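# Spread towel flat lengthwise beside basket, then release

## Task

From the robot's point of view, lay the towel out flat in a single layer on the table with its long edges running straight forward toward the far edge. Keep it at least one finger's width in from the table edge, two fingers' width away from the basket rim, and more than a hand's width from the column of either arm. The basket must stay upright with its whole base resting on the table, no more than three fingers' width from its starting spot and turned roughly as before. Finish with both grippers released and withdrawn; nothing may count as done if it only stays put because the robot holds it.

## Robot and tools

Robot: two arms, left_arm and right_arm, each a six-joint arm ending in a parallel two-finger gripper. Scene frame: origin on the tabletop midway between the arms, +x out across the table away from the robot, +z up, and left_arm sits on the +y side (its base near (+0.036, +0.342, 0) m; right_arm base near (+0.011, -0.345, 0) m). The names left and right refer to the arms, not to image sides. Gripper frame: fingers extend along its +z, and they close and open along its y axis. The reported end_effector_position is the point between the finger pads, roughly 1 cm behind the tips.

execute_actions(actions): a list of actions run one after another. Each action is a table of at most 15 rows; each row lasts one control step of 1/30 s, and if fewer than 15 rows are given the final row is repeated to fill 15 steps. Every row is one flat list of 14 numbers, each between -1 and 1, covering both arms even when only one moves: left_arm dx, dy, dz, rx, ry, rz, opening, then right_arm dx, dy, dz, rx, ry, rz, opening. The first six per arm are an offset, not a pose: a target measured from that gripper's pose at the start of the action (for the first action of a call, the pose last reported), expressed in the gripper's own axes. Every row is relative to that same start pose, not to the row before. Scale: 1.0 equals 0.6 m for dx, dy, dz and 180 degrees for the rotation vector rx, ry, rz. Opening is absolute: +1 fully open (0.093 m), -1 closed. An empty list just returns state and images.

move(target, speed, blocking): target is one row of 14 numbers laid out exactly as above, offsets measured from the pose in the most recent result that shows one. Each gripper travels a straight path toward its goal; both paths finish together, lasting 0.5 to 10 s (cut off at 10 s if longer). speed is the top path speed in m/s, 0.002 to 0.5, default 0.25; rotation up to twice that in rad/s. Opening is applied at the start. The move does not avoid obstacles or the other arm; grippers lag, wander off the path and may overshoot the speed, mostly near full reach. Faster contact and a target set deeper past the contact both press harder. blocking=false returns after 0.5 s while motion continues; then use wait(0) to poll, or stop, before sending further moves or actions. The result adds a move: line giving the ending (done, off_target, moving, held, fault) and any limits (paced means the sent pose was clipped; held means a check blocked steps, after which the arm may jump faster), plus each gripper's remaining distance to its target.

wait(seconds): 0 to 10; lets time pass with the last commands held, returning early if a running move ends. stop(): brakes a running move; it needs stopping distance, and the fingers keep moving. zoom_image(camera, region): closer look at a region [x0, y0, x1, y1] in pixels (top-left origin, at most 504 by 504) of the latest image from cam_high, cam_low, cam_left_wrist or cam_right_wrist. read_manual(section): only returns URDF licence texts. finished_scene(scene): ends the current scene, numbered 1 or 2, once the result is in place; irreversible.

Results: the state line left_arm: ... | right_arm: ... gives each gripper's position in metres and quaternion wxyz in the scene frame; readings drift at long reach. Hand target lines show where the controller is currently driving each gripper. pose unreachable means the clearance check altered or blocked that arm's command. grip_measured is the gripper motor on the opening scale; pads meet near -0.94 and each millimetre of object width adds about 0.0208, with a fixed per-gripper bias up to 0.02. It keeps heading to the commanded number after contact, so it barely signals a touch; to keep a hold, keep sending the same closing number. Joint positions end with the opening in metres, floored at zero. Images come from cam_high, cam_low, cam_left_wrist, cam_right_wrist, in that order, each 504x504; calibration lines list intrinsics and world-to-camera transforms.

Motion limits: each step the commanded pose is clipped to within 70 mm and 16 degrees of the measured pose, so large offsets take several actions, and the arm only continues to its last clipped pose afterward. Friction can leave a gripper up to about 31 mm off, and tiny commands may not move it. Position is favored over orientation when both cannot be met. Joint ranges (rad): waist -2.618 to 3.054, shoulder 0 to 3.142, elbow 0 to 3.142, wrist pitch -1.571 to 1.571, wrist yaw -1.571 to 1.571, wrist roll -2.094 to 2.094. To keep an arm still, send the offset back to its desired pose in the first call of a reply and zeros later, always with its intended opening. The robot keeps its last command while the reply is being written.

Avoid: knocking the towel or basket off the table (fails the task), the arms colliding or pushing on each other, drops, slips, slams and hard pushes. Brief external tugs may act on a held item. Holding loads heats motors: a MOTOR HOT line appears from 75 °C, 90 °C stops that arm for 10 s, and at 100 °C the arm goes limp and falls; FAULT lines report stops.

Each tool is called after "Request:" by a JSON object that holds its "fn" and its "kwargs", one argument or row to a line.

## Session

Request:
{"fn": "execute_actions", "kwargs": {
  "actions": []
}}

Scene clock: 0.00 s.
left_arm: end_effector_position=(+0.5198, +0.6333, +0.2234) grip_measured=+1.000 end_effector_quat_wxyz=(-0.421, +0.714, -0.261, +0.494) | right_arm: end_effector_position=(+0.2574, -0.3993, +0.3707) grip_measured=+1.000 end_effector_quat_wxyz=(+0.194, +0.850, +0.414, +0.263)
Joint positions: left_arm=[ 0.797  1.875  1.212  0.5    0.26  -2.043  0.093] | right_arm=[-0.273  1.276  1.922 -1.551 -0.035  2.007  0.093]
Joint velocities: left_arm=[ 0.002  0.002 -0.002  0.022 -0.007  0.022  0.   ] | right_arm=[-0.002 -0.027  0.007 -0.007  0.022 -0.022  0.   ]
Motor temperatures (°C, as the motors report them): left_arm=[26 37 32 31 29 27] | right_arm=[26 29 33 29 26 28]
Hand target (left_arm): +0.520, +0.633, +0.223; -0.421, +0.714, -0.261, +0.494
Hand target (right_arm): +0.257, -0.399, +0.371; +0.194, +0.850, +0.414, +0.263
camera_calibration (this result's frames):
cam_left_wrist: T_world_to_cam=[[-0.0376209, 0.523718, 0.851061, -0.499781], [-0.0369631, -0.85181, 0.522545, 0.477645], [0.998608, -0.0117992, 0.0514041, -0.439268], [0, 0, 0, 1]] pos_world=[0.437509, 0.663424, 0.198333]
cam_right_wrist: T_world_to_cam=[[-0.597938, 0.581949, -0.551186, 0.586335], [0.205405, 0.775943, 0.596423, 0.0730943], [0.774777, 0.243408, -0.583501, 0.197977], [0, 0, 0, 1]] pos_world=[0.18219, -0.446123, 0.395104]

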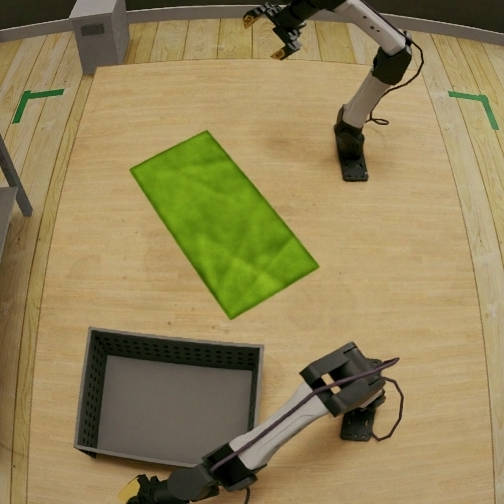

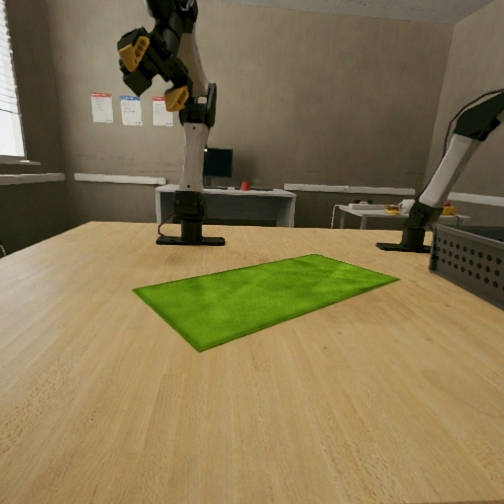

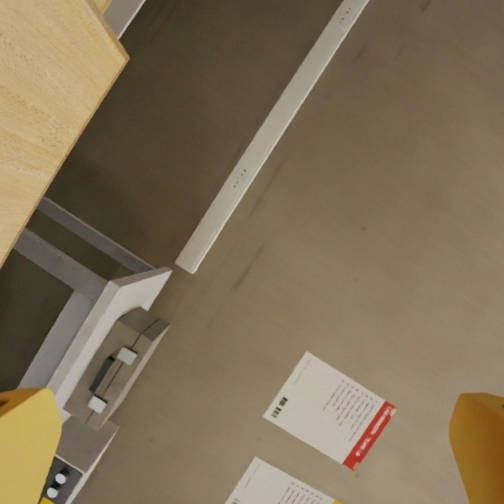

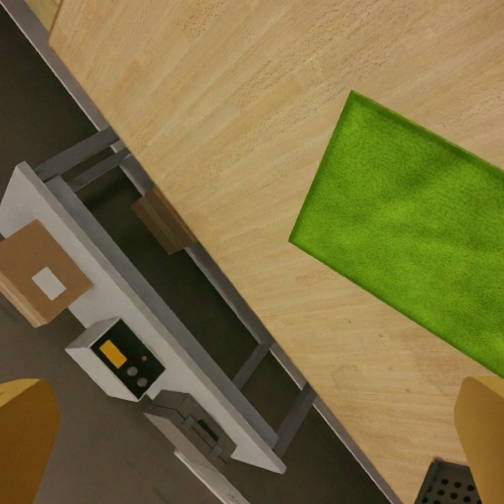

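Request:
{"fn": "move", "kwargs": {
  "target": [0,0,-0.15,0,0,0.45,0.2, 0.07,-0.063,0.533,0.18,0.237,-0.849,0.2],
  "speed": 0.4
}}

Request:
{"fn": "move", "kwargs": {
  "target": [0,0,-0.1,0,0,0.45,0.2, 0,0,0,0,0,0,0.2],
  "speed": 0.4
}}

Scene clock: 29.20 s.
left_arm: end_effector_position=(+0.4429, +0.6038, +0.2380) grip_measured=+0.202 end_effector_quat_wxyz=(+0.641, -0.378, +0.660, -0.103) | right_arm: end_effector_position=(+0.4490, -0.3854, +0.1076) grip_measured=+0.202 end_effector_quat_wxyz=(+0.005, -0.268, +0.964, -0.000)
Joint positions: left_arm=[ 0.858  1.565  0.914  0.486  0.315 -0.628  0.055] | right_arm=[-0.126  2.259  2.149 -1.452 -0.003 -0.635  0.055]
Joint velocities: left_arm=[ 0.002 -0.002 -0.022 -0.037 -0.007  0.007  0.001] | right_arm=[-0.007  0.007 -0.012  0.022 -0.022  0.037 -0.001]
Motor temperatures (°C, as the motors report them): left_arm=[26 43 34 37 29 27] | right_arm=[26 29 34 32 26 28]
Hand target (left_arm): +0.437, +0.601, +0.239; +0.641, -0.373, +0.663, -0.101
Hand target (right_arm): +0.449, -0.383, +0.108; -0.002, -0.278, +0.961, -0.002
Off the commanded pose (left_arm): 0.007 m, 1 deg.
Off the commanded pose (right_arm): 0.007 m, 2 deg.
move: done
camera_calibration (this result's frames):
cam_left_wrist: T_world_to_cam=[[0.375399, -0.679807, 0.630031, 0.0967114], [-0.273139, -0.730698, -0.625679, 0.746784], [0.885704, 0.062793, -0.459985, -0.236917], [0, 0, 0, 1]] pos_world=[0.377509, 0.626295, 0.297338]
cam_right_wrist: T_world_to_cam=[[0.515098, -0.857129, -0.00212277, -0.565705], [-0.775864, -0.467312, 0.423856, 0.159861], [-0.364291, -0.216681, -0.905727, 0.261416], [0, 0, 0, 1]] pos_world=[0.510656, -0.353533, 0.167812]

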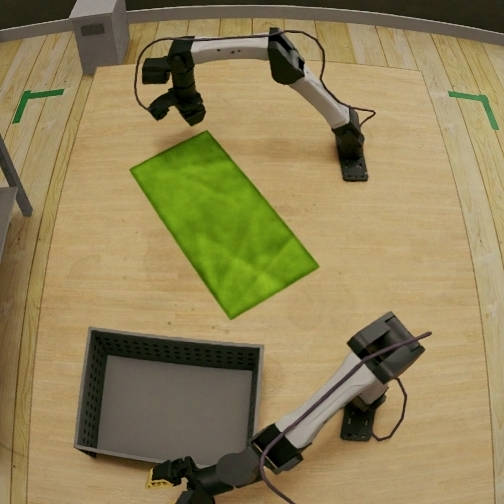

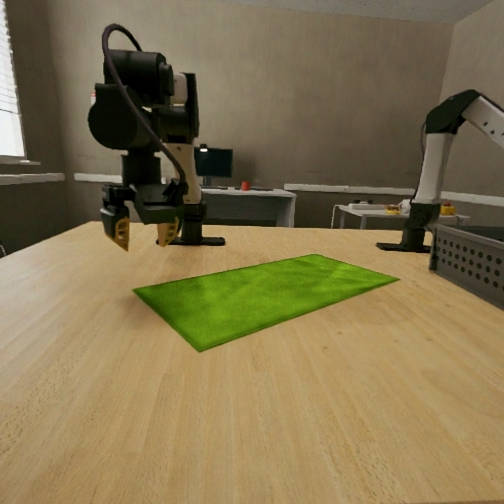

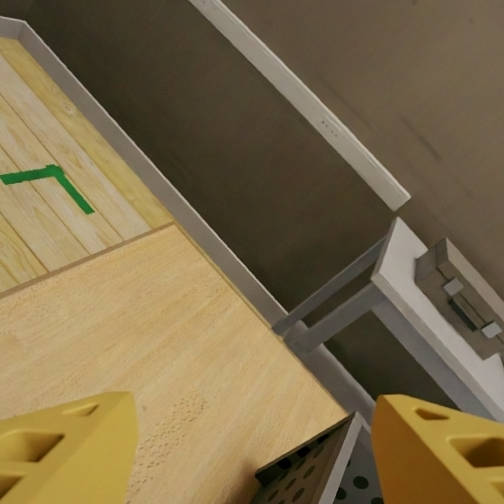

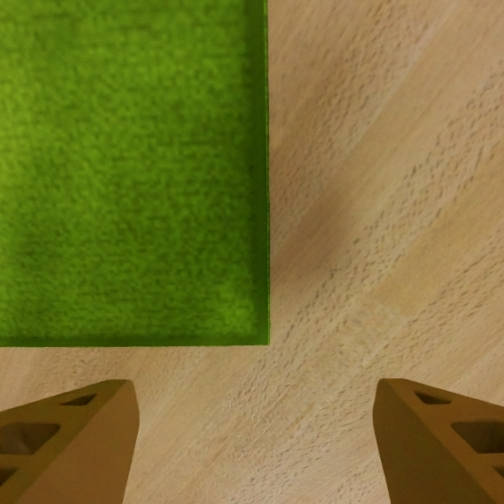

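Scene clock: 31.63 s.
left_arm: end_effector_position=(+0.3929, +0.5850, +0.2485) grip_measured=+0.202 end_effector_quat_wxyz=(+0.555, +0.136, +0.748, +0.338) | right_arm: end_effector_position=(+0.4490, -0.3854, +0.1076) grip_measured=+0.202 end_effector_quat_wxyz=(+0.005, -0.268, +0.964, -0.000)
Joint positions: left_arm=[0.916 1.346 0.768 0.409 0.367 0.788 0.055] | right_arm=[-0.126  2.259  2.149 -1.452 -0.003 -0.635  0.055]
Joint velocities: left_arm=[ 0.017  0.002  0.002 -0.051  0.022  0.066  0.001] | right_arm=[ 0.002 -0.002 -0.017 -0.007 -0.007 -0.022 -0.   ]
Motor temperatures (°C, as the motors report them): left_arm=[26 43 34 37 29 27] | right_arm=[26 31 34 31 26 28]
Hand target (left_arm): +0.388, +0.582, +0.248; +0.554, +0.142, +0.747, +0.338
Hand target (right_arm): +0.449, -0.385, +0.108; +0.005, -0.268, +0.964, -0.000
Off the commanded pose (left_arm): 0.006 m, 1 deg.
Off the commanded pose (right_arm): 0.000 m, 0 deg.
move: done
camera_calibration (this result's frames):
cam_left_wrist: T_world_to_cam=[[0.185697, -0.739062, -0.647536, 0.522777], [-0.69064, 0.370591, -0.62103, 0.244569], [0.698951, 0.562538, -0.441608, -0.410174], [0, 0, 0, 1]] pos_world=[0.358523, 0.526468, 0.309266]
cam_right_wrist: T_world_to_cam=[[0.515098, -0.857129, -0.00212277, -0.565705], [-0.775864, -0.467312, 0.423856, 0.159861], [-0.364291, -0.216681, -0.905727, 0.261416], [0, 0, 0, 1]] pos_world=[0.510656, -0.353533, 0.167812]

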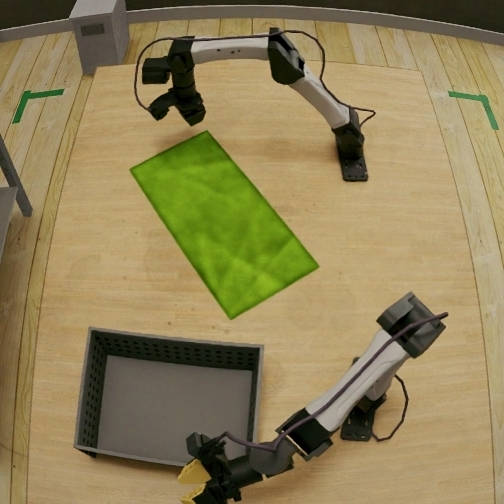

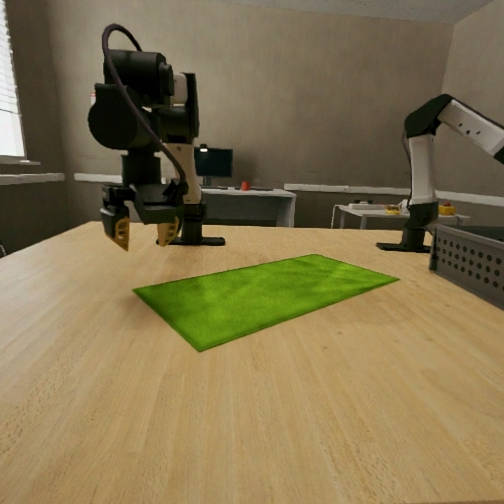

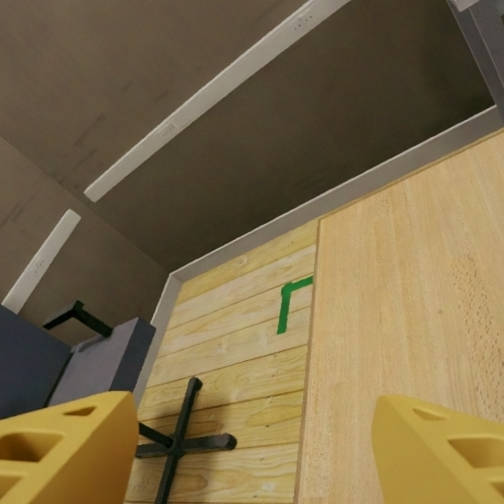

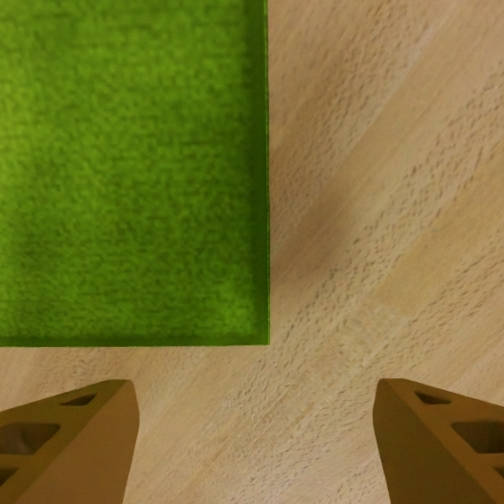

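Request:
{"fn": "move", "kwargs": {
  "target": [-0.325,-0.41,-0.507,0.519,-0.138,0.562,0.2, -0.05,0.005,0.12,0,0,-0.01,0.2],
  "speed": 0.4
}}

Scene clock: 44.73 s.
left_arm: end_effector_position=(+0.2262, +0.1819, +0.2794) grip_measured=+0.203 end_effector_quat_wxyz=(+0.163, +0.941, +0.284, +0.081) | right_arm: end_effector_position=(+0.4727, -0.3731, +0.0467) grip_measured=+0.202 end_effector_quat_wxyz=(+0.009, -0.282, +0.959, -0.002)
Joint positions: left_arm=[-0.487  1.307  1.643 -1.545  0.054  1.881  0.055] | right_arm=[-0.095  2.354  2.069 -1.268 -0.003 -0.633  0.055]
Joint velocities: left_arm=[ 0.002 -0.002  0.007 -0.051  0.037 -0.007 -0.001] | right_arm=[ 0.007 -0.007  0.007 -0.007 -0.007 -0.051 -0.   ]
Motor temperatures (°C, as the motors report them): left_arm=[26 42 35 38 29 27] | right_arm=[26 36 35 30 26 28]
Hand target (left_arm): +0.227, +0.181, +0.283; +0.160, +0.941, +0.286, +0.084
Hand target (right_arm): +0.473, -0.368, +0.036; +0.004, -0.283, +0.959, +0.000
Off the commanded pose (left_arm): 0.005 m, 21 deg; orientation clipped at the last step of the last action.
Off the commanded pose (right_arm): 0.012 m, 1 deg.
joint sent to its limit (left arm) — the command would take joint 4 (wrist pitch) past its lower limit, so that joint was sent only as far as its limit.
move: off_target (left_arm, right_arm); limits=paced
camera_calibration (this result's frames):
cam_left_wrist: T_world_to_cam=[[-0.516788, 0.774662, -0.364456, 0.0802742], [0.644529, 0.632247, 0.429937, -0.345196], [0.563483, -0.0127158, -0.82603, 0.189468], [0, 0, 0, 1]] pos_world=[0.157211, 0.158473, 0.334175]
cam_right_wrist: T_world_to_cam=[[0.539723, -0.841836, 0.00326588, -0.573652], [-0.765832, -0.489377, 0.417147, 0.197126], [-0.349571, -0.227645, -0.908833, 0.206673], [0, 0, 0, 1]] pos_world=[0.532826, -0.339404, 0.107474]

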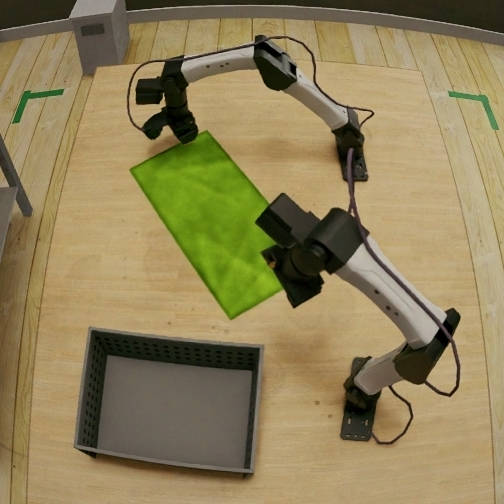

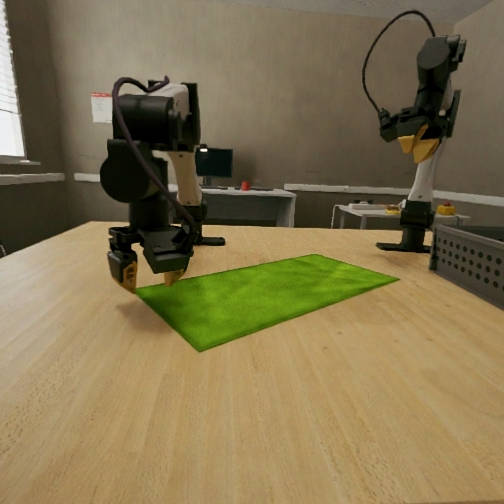

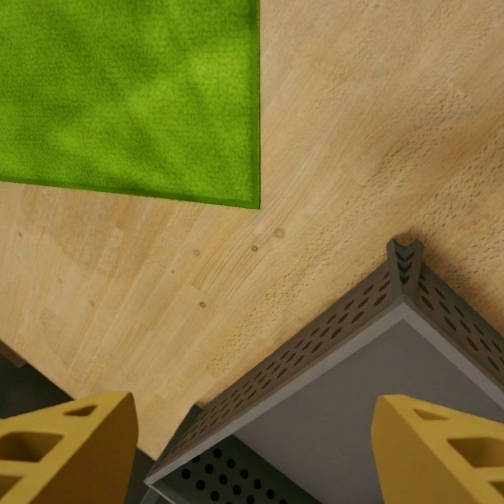

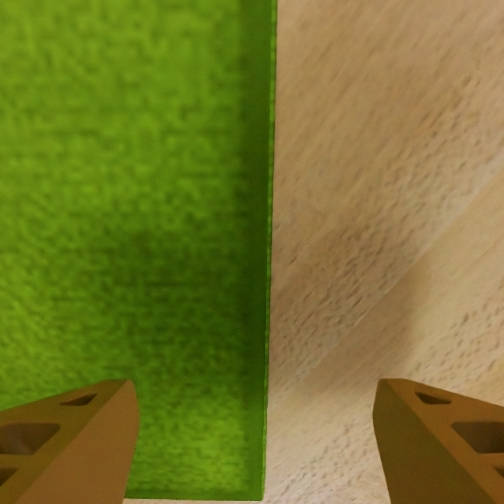

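Request:
{"fn": "move", "kwargs": {
  "target": [-0.05,0.047,0.353,0.115,-0.02,0.004,0.2, 0,0,0.085,0,0,0,0.2],
  "speed": 0.2
}}

Request:
{"fn": "move", "kwargs": {
  "target": [0,0,0,0,0,0,0.2, 0,0,0.02,0,0,0,-1]
}}

Scene clock: 55.13 s.
left_arm: end_effector_position=(+0.2600, +0.0994, +0.0801) grip_measured=+0.203 end_effector_quat_wxyz=(-0.018, +0.959, +0.283, -0.017) | right_arm: end_effector_position=(+0.4722, -0.3731, +0.0190) grip_measured=+0.202 end_effector_quat_wxyz=(+0.013, -0.281, +0.959, -0.003)
Joint positions: left_arm=[-0.641  1.853  1.434 -1.199  0.014  1.748  0.055] | right_arm=[-0.095  2.354  1.958 -1.147 -0.003 -0.632  0.055]
Joint velocities: left_arm=[ 0.002  0.007 -0.017 -0.037  0.081  0.022  0.   ] | right_arm=[ 0.007 -0.012 -0.007  0.007 -0.022 -0.051 -0.   ]
Motor temperatures (°C, as the motors report them): left_arm=[26 40 36 36 29 27] | right_arm=[26 39 35 30 26 28]
Hand target (left_arm): +0.267, +0.091, +0.086; -0.000, +0.958, +0.285, -0.003
Hand target (right_arm): +0.472, -0.374, -0.004; +0.008, -0.281, +0.960, -0.001
Off the commanded pose (left_arm): 0.017 m, 3 deg.
Off the commanded pose (right_arm): 0.023 m, 1 deg.
move: off_target (left_arm, right_arm)
camera_calibration (this result's frames):
cam_left_wrist: T_world_to_cam=[[-0.555099, 0.831139, 0.0327383, 0.0614676], [0.773139, 0.501045, 0.388857, -0.246299], [0.306791, 0.241165, -0.920716, 0.0538378], [0, 0, 0, 1]] pos_world=[0.208027, 0.0593348, 0.143332]
cam_right_wrist: T_world_to_cam=[[0.539344, -0.842038, 0.00889041, -0.573269], [-0.769956, -0.488844, 0.410122, 0.210631], [-0.340993, -0.228042, -0.911987, 0.177107], [0, 0, 0, 1]] pos_world=[0.531759, -0.339361, 0.0802315]

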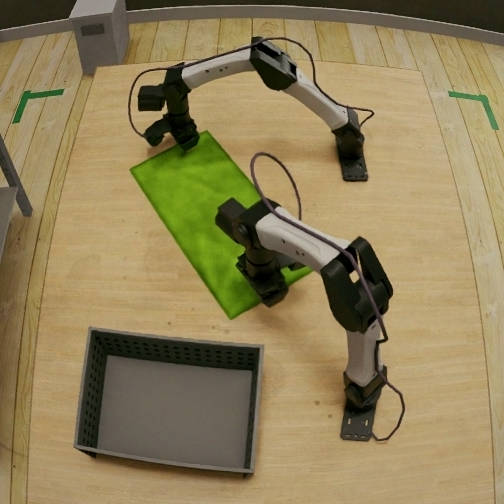

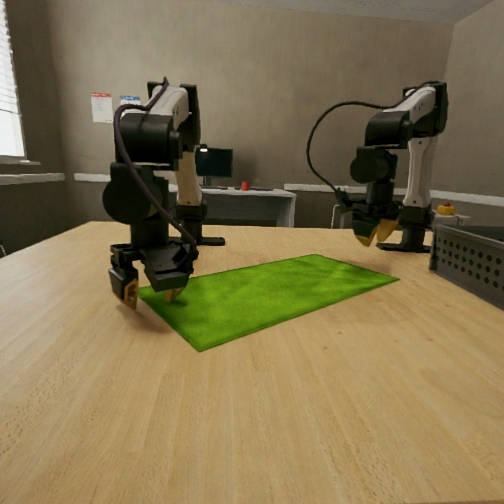

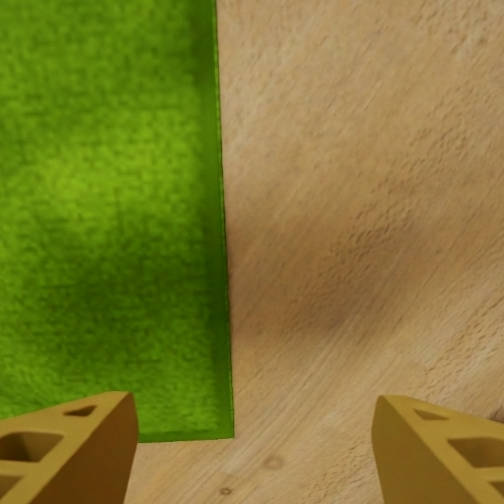

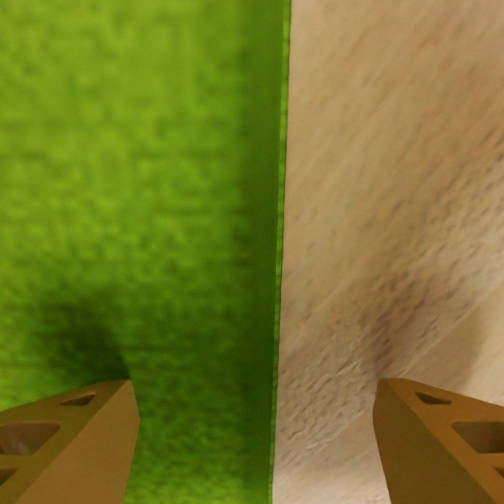

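Scene clock: 55.83 s.
left_arm: end_effector_position=(+0.2600, +0.0994, +0.0801) grip_measured=+0.203 end_effector_quat_wxyz=(-0.018, +0.959, +0.283, -0.017) | right_arm: end_effector_position=(+0.4715, -0.3718, +0.0189) grip_measured=-0.981 end_effector_quat_wxyz=(+0.013, -0.282, +0.959, +0.000)
Joint positions: left_arm=[-0.641  1.853  1.434 -1.199  0.014  1.748  0.055] | right_arm=[-0.094  2.354  1.958 -1.15  -0.009 -0.632  0.   ]
Joint velocities: left_arm=[-0.002 -0.007  0.007  0.022 -0.007  0.066  0.   ] | right_arm=[-0.012 -0.012  0.017 -0.022 -0.095  0.051  0.   ]
Motor temperatures (°C, as the motors report them): left_arm=[26 40 36 36 29 27] | right_arm=[26 39 35 30 26 28]
Hand target (left_arm): +0.260, +0.099, +0.080; -0.018, +0.959, +0.283, -0.017
Hand target (right_arm): +0.472, -0.373, +0.007; +0.013, -0.281, +0.959, -0.003
Off the commanded pose (left_arm): 0.000 m, 0 deg.
Off the commanded pose (right_arm): 0.012 m, 0 deg.
move: off_target (right_arm)
camera_calibration (this result's frames):
cam_left_wrist: T_world_to_cam=[[-0.555108, 0.831149, 0.032362, 0.0615903], [0.773038, 0.501154, 0.388918, -0.246301], [0.30703, 0.240909, -0.920704, 0.0537929], [0, 0, 0, 1]] pos_world=[0.208073, 0.0592849, 0.143325]
cam_right_wrist: T_world_to_cam=[[0.539821, -0.841778, 0.00185642, -0.571803], [-0.768603, -0.491993, 0.408893, 0.208984], [-0.343283, -0.222156, -0.912581, 0.180449], [0, 0, 0, 1]] pos_world=[0.531242, -0.338425, 0.0802843]

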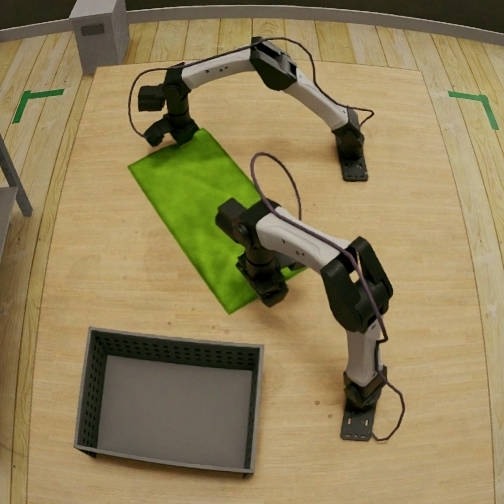

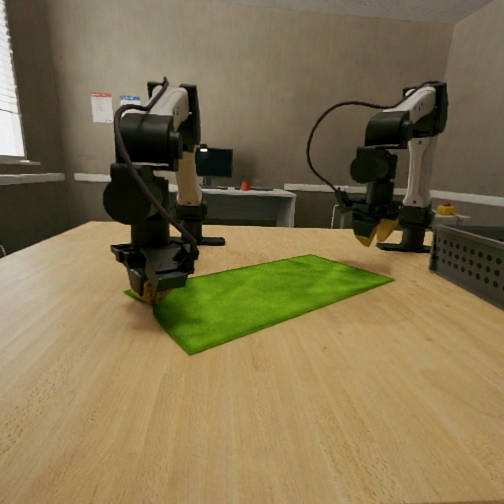

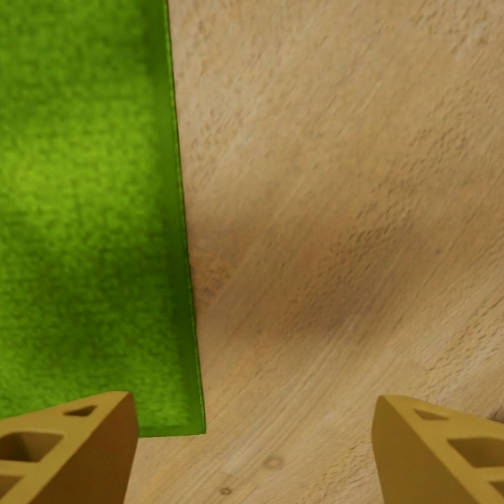

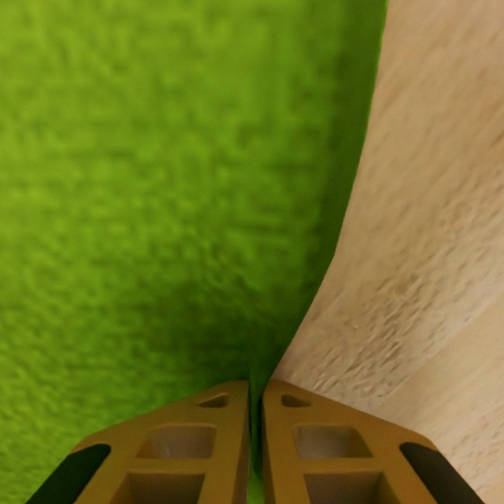

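Request:
{"fn": "move", "kwargs": {
  "target": [-0.07,0.055,0.06,0,0,0,0.2, 0,0,0,0,0,0,-1],
  "speed": 0.1
}}

Request:
{"fn": "move", "kwargs": {
  "target": [0,0,0.085,0,0,0,0.2, 0,0,0,0,0,0,-1],
  "speed": 0.08
}}

Request:
{"fn": "move", "kwargs": {
  "target": [0,0,0.02,0,0,0,-1, 0,0,0,0,0,0,-1]
}}

Request:
{"fn": "move", "kwargs": {
  "target": [0,0,-0.07,0,0,0,-1, 0,0,-0.07,0,0,0,-1],
  "speed": 0.1
}}

Scene clock: 66.57 s.
left_arm: end_effector_position=(+0.2362, +0.0612, +0.0407) grip_measured=+0.203 end_effector_quat_wxyz=(-0.035, +0.959, +0.279, -0.020) | right_arm: end_effector_position=(+0.4715, -0.3718, +0.0189) grip_measured=-0.981 end_effector_quat_wxyz=(+0.013, -0.282, +0.959, +0.000)
Joint positions: left_arm=[-0.768  1.973  1.434 -1.112  0.014  1.63   0.055] | right_arm=[-0.094  2.354  1.958 -1.15  -0.009 -0.632  0.   ]
Joint velocities: left_arm=[-0.032 -0.002  0.002  0.007 -0.007  0.051 -0.002] | right_arm=[ 0.002 -0.007 -0.012 -0.037 -0.066 -0.066  0.   ]
Motor temperatures (°C, as the motors report them): left_arm=[26 41 36 34 29 27] | right_arm=[26 42 35 30 26 28]
Hand target (left_arm): +0.240, +0.051, +0.043; -0.018, +0.959, +0.283, -0.019
Hand target (right_arm): +0.472, -0.372, +0.019; +0.013, -0.282, +0.959, +0.000
Off the commanded pose (left_arm): 0.013 m, 2 deg.
Off the commanded pose (right_arm): 0.000 m, 0 deg.
move: off_target (left_arm)
camera_calibration (this result's frames):
cam_left_wrist: T_world_to_cam=[[-0.546808, 0.83455, 0.0672897, 0.0778038], [0.783762, 0.481946, 0.391721, -0.194916], [0.294481, 0.266935, -0.91762, 0.03523], [0, 0, 0, 1]] pos_world=[0.184937, 0.0196038, 0.103445]
cam_right_wrist: T_world_to_cam=[[0.539821, -0.841778, 0.00185642, -0.571803], [-0.768603, -0.491993, 0.408893, 0.208984], [-0.343283, -0.222156, -0.912581, 0.180449], [0, 0, 0, 1]] pos_world=[0.531242, -0.338425, 0.0802843]

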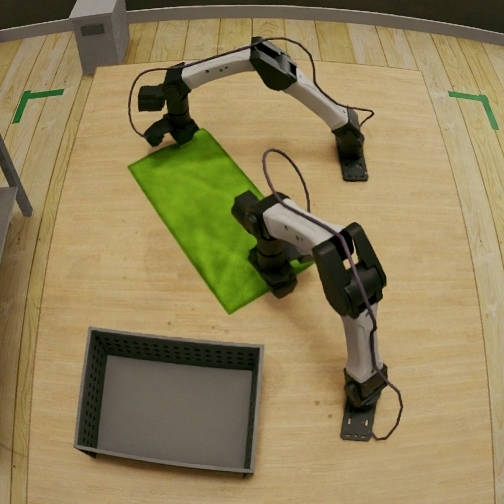

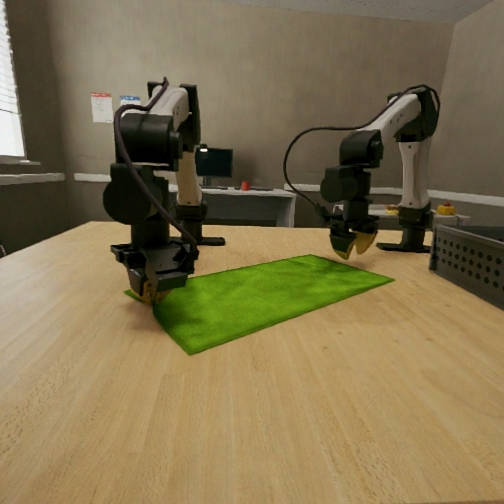

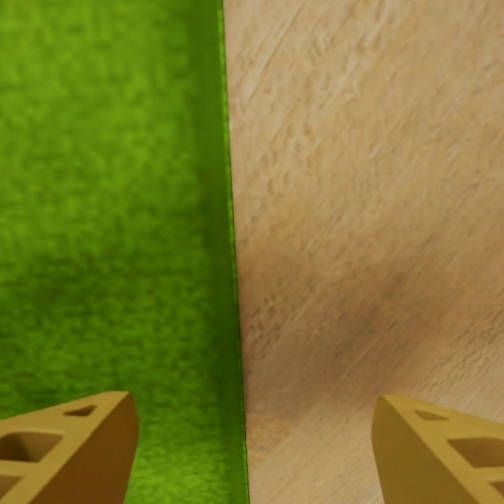

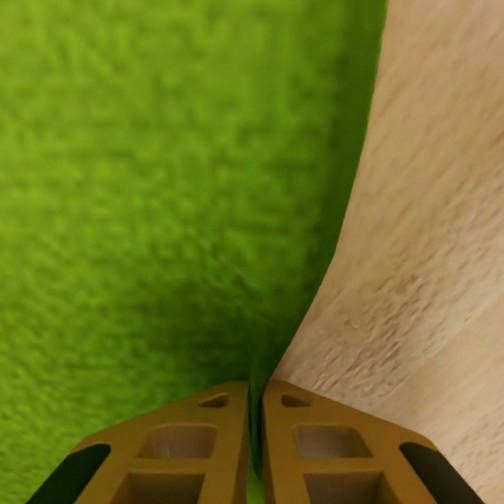

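Scene clock: 67.47 s.
left_arm: end_effector_position=(+0.2337, +0.0647, +0.0174) grip_measured=+0.202 end_effector_quat_wxyz=(-0.033, +0.960, +0.279, -0.019) | right_arm: end_effector_position=(+0.4715, -0.3718, +0.0189) grip_measured=-0.981 end_effector_quat_wxyz=(+0.013, -0.282, +0.959, +0.000)
Joint positions: left_arm=[-0.768  1.982  1.35  -1.013  0.014  1.63   0.055] | right_arm=[-0.094  2.354  1.958 -1.15  -0.009 -0.632  0.   ]
Joint velocities: left_arm=[-0.007 -0.012 -0.022  0.037 -0.081  0.037 -0.   ] | right_arm=[ 0.002 -0.017  0.012 -0.037  0.007 -0.007  0.   ]
Motor temperatures (°C, as the motors report them): left_arm=[26 41 36 34 29 27] | right_arm=[26 43 35 30 26 28]
Hand target (left_arm): +0.232, +0.067, -0.008; -0.036, +0.959, +0.279, -0.020
Hand target (right_arm): +0.471, -0.372, +0.019; +0.013, -0.282, +0.959, +0.000
Off the commanded pose (left_arm): 0.028 m, 0 deg.
Off the commanded pose (right_arm): 0.000 m, 0 deg.
move: off_target (left_arm)
camera_calibration (this result's frames):
cam_left_wrist: T_world_to_cam=[[-0.54701, 0.83483, 0.0619656, 0.075137], [0.782537, 0.483643, 0.392078, -0.185334], [0.297349, 0.262961, -0.917843, 0.0132738], [0, 0, 0, 1]] pos_world=[0.182184, 0.0234184, 0.0801926]
cam_right_wrist: T_world_to_cam=[[0.539821, -0.841778, 0.00185642, -0.571803], [-0.768603, -0.491993, 0.408893, 0.208984], [-0.343283, -0.222156, -0.912581, 0.180449], [0, 0, 0, 1]] pos_world=[0.531242, -0.338425, 0.0802843]

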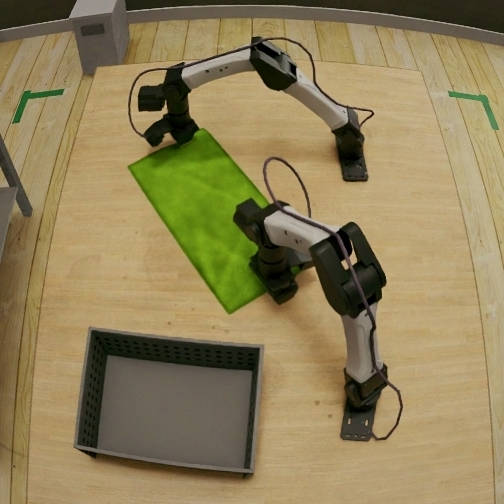

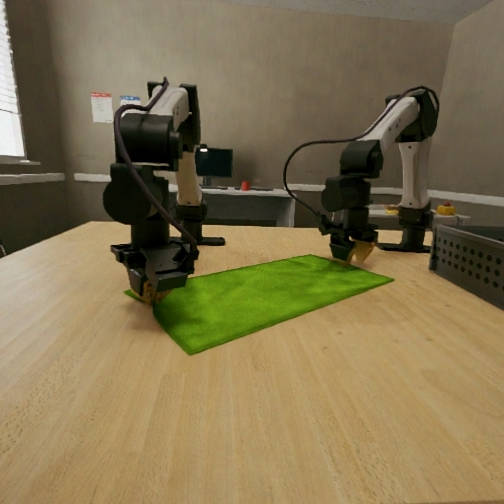

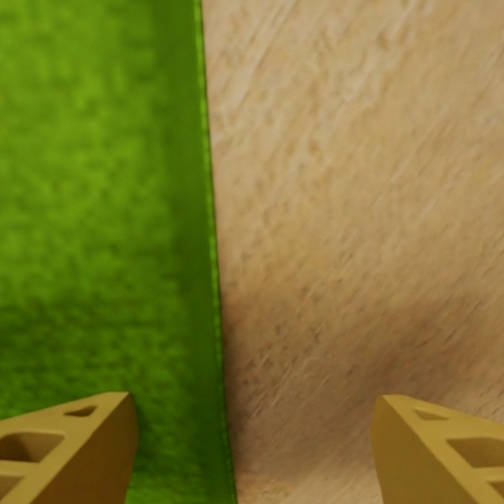

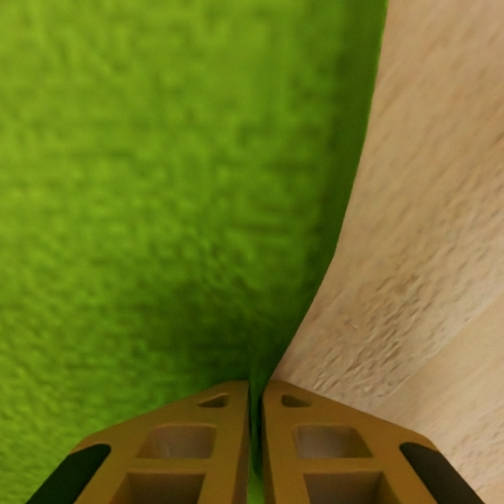

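Scene clock: 68.23 s.
left_arm: end_effector_position=(+0.2350, +0.0629, +0.0159) grip_measured=-0.990 end_effector_quat_wxyz=(-0.025, +0.960, +0.279, -0.016) | right_arm: end_effector_position=(+0.4715, -0.3718, +0.0189) grip_measured=-0.981 end_effector_quat_wxyz=(+0.013, -0.282, +0.959, +0.000)
Joint positions: left_arm=[-0.768  1.978  1.339 -0.989  0.014  1.63   0.   ] | right_arm=[-0.094  2.354  1.958 -1.15  -0.009 -0.632  0.   ]
Joint velocities: left_arm=[ 0.002  0.007  0.002 -0.037 -0.022 -0.066  0.   ] | right_arm=[ 0.007  0.007  0.017 -0.066  0.007 -0.022  0.   ]
Motor temperatures (°C, as the motors report them): left_arm=[26 41 36 34 29 27] | right_arm=[26 43 35 30 26 28]
Hand target (left_arm): +0.233, +0.066, +0.006; -0.033, +0.960, +0.279, -0.019
Hand target (right_arm): +0.472, -0.372, +0.019; +0.013, -0.282, +0.959, +0.000
Off the commanded pose (left_arm): 0.011 m, 1 deg.
Off the commanded pose (right_arm): 0.000 m, 0 deg.
move: off_target (left_arm)
camera_calibration (this result's frames):
cam_left_wrist: T_world_to_cam=[[-0.547526, 0.835545, 0.0456027, 0.0778074], [0.778768, 0.488866, 0.393103, -0.184349], [0.306162, 0.250748, -0.918363, 0.0106835], [0, 0, 0, 1]] pos_world=[0.182896, 0.0224316, 0.0787315]
cam_right_wrist: T_world_to_cam=[[0.539821, -0.841778, 0.00185642, -0.571803], [-0.768603, -0.491993, 0.408893, 0.208984], [-0.343283, -0.222156, -0.912581, 0.180449], [0, 0, 0, 1]] pos_world=[0.531242, -0.338425, 0.0802843]

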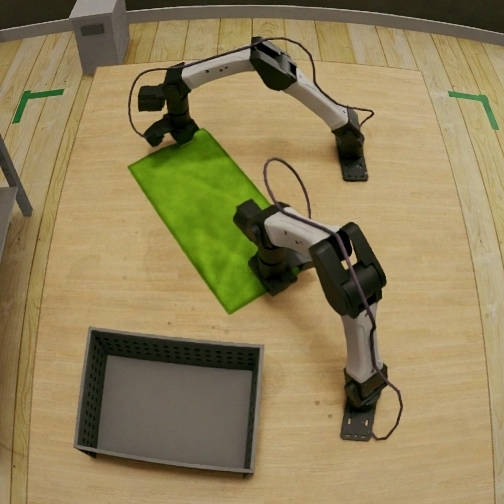

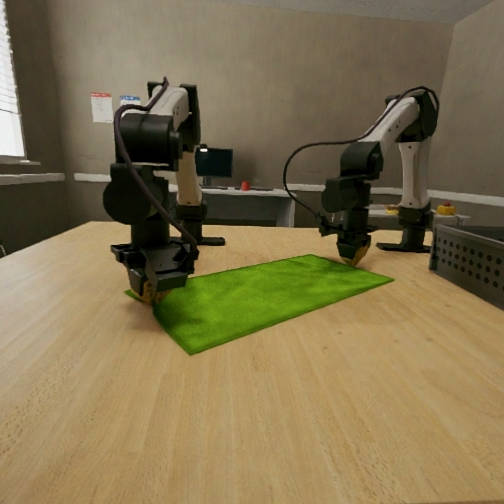

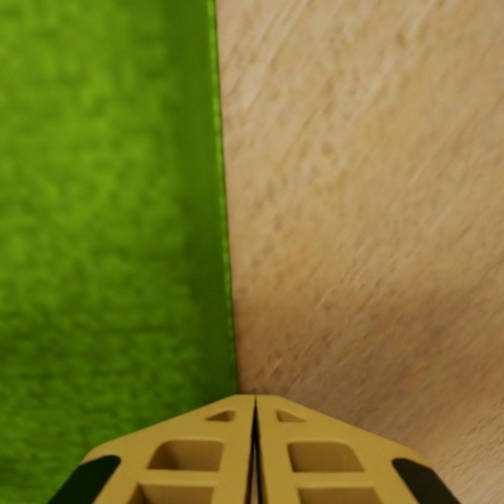

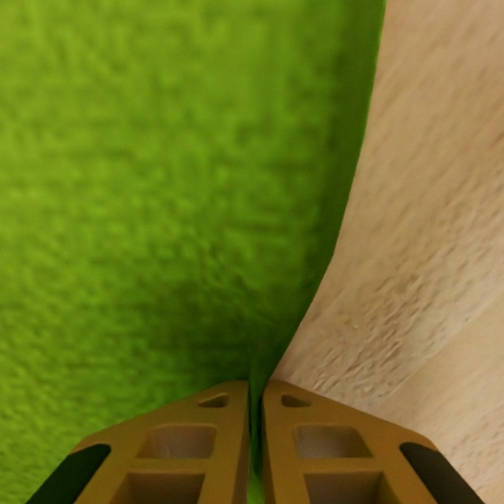

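Scene clock: 69.23 s.
left_arm: end_effector_position=(+0.2345, +0.0636, +0.0462) grip_measured=-0.990 end_effector_quat_wxyz=(-0.035, +0.959, +0.279, -0.020) | right_arm: end_effector_position=(+0.4680, -0.3716, +0.0447) grip_measured=-0.981 end_effector_quat_wxyz=(+0.001, -0.282, +0.960, +0.005)
Joint positions: left_arm=[-0.768  1.955  1.433 -1.127  0.014  1.63   0.   ] | right_arm=[-0.094  2.354  2.061 -1.279 -0.009 -0.632  0.   ]
Joint velocities: left_arm=[-0.022 -0.012 -0.007 -0.007 -0.066  0.022  0.   ] | right_arm=[-0.007  0.007  0.002 -0.007 -0.022 -0.022  0.   ]
Motor temperatures (°C, as the motors report them): left_arm=[26 41 36 34 29 27] | right_arm=[26 43 35 30 26 28]
Hand target (left_arm): +0.237, +0.061, +0.058; -0.025, +0.960, +0.279, -0.016
Hand target (right_arm): +0.470, -0.372, +0.061; +0.013, -0.282, +0.959, +0.000
Off the commanded pose (left_arm): 0.012 m, 1 deg.
Off the commanded pose (right_arm): 0.016 m, 1 deg.
move: off_target (left_arm, right_arm)
camera_calibration (this result's frames):
cam_left_wrist: T_world_to_cam=[[-0.546823, 0.834571, 0.0669095, 0.074499], [0.783674, 0.482067, 0.391747, -0.196861], [0.294686, 0.266651, -0.917637, 0.040125], [0, 0, 0, 1]] pos_world=[0.183189, 0.0220264, 0.108955]
cam_right_wrist: T_world_to_cam=[[0.539676, -0.841769, -0.0132357, -0.569049], [-0.757932, -0.49265, 0.427592, 0.189813], [-0.366454, -0.220729, -0.903875, 0.213793], [0, 0, 0, 1]] pos_world=[0.529312, -0.338306, 0.104548]

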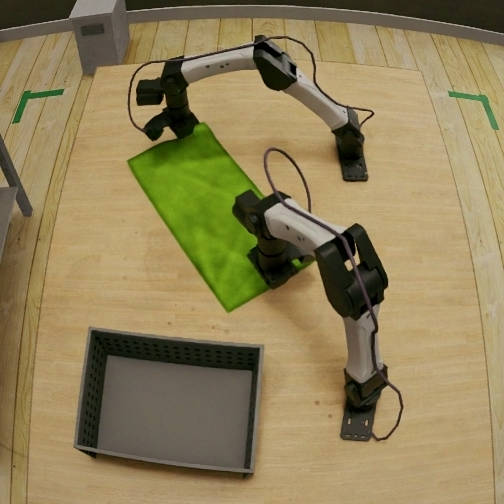

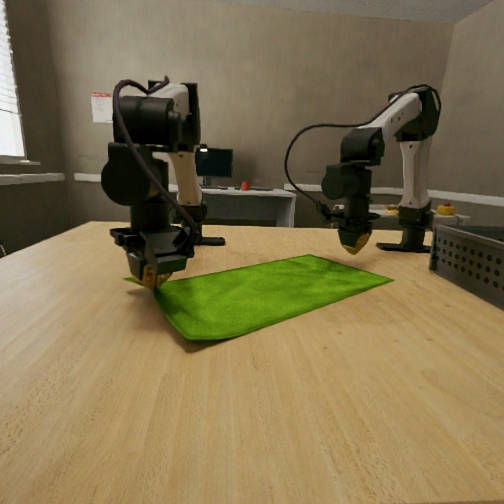

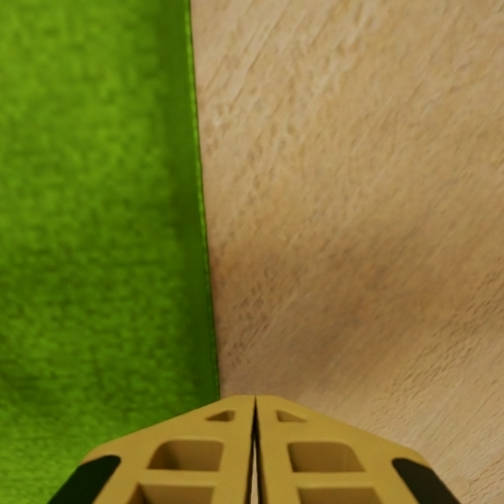

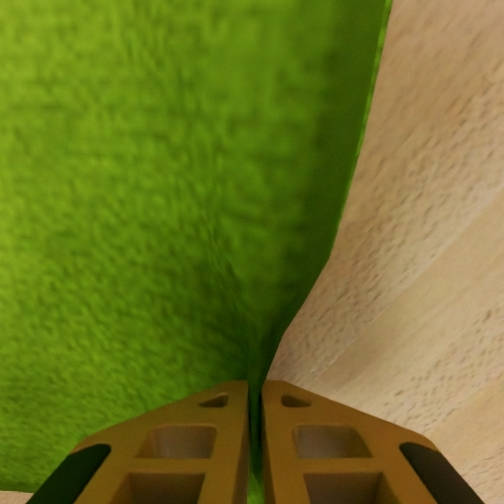

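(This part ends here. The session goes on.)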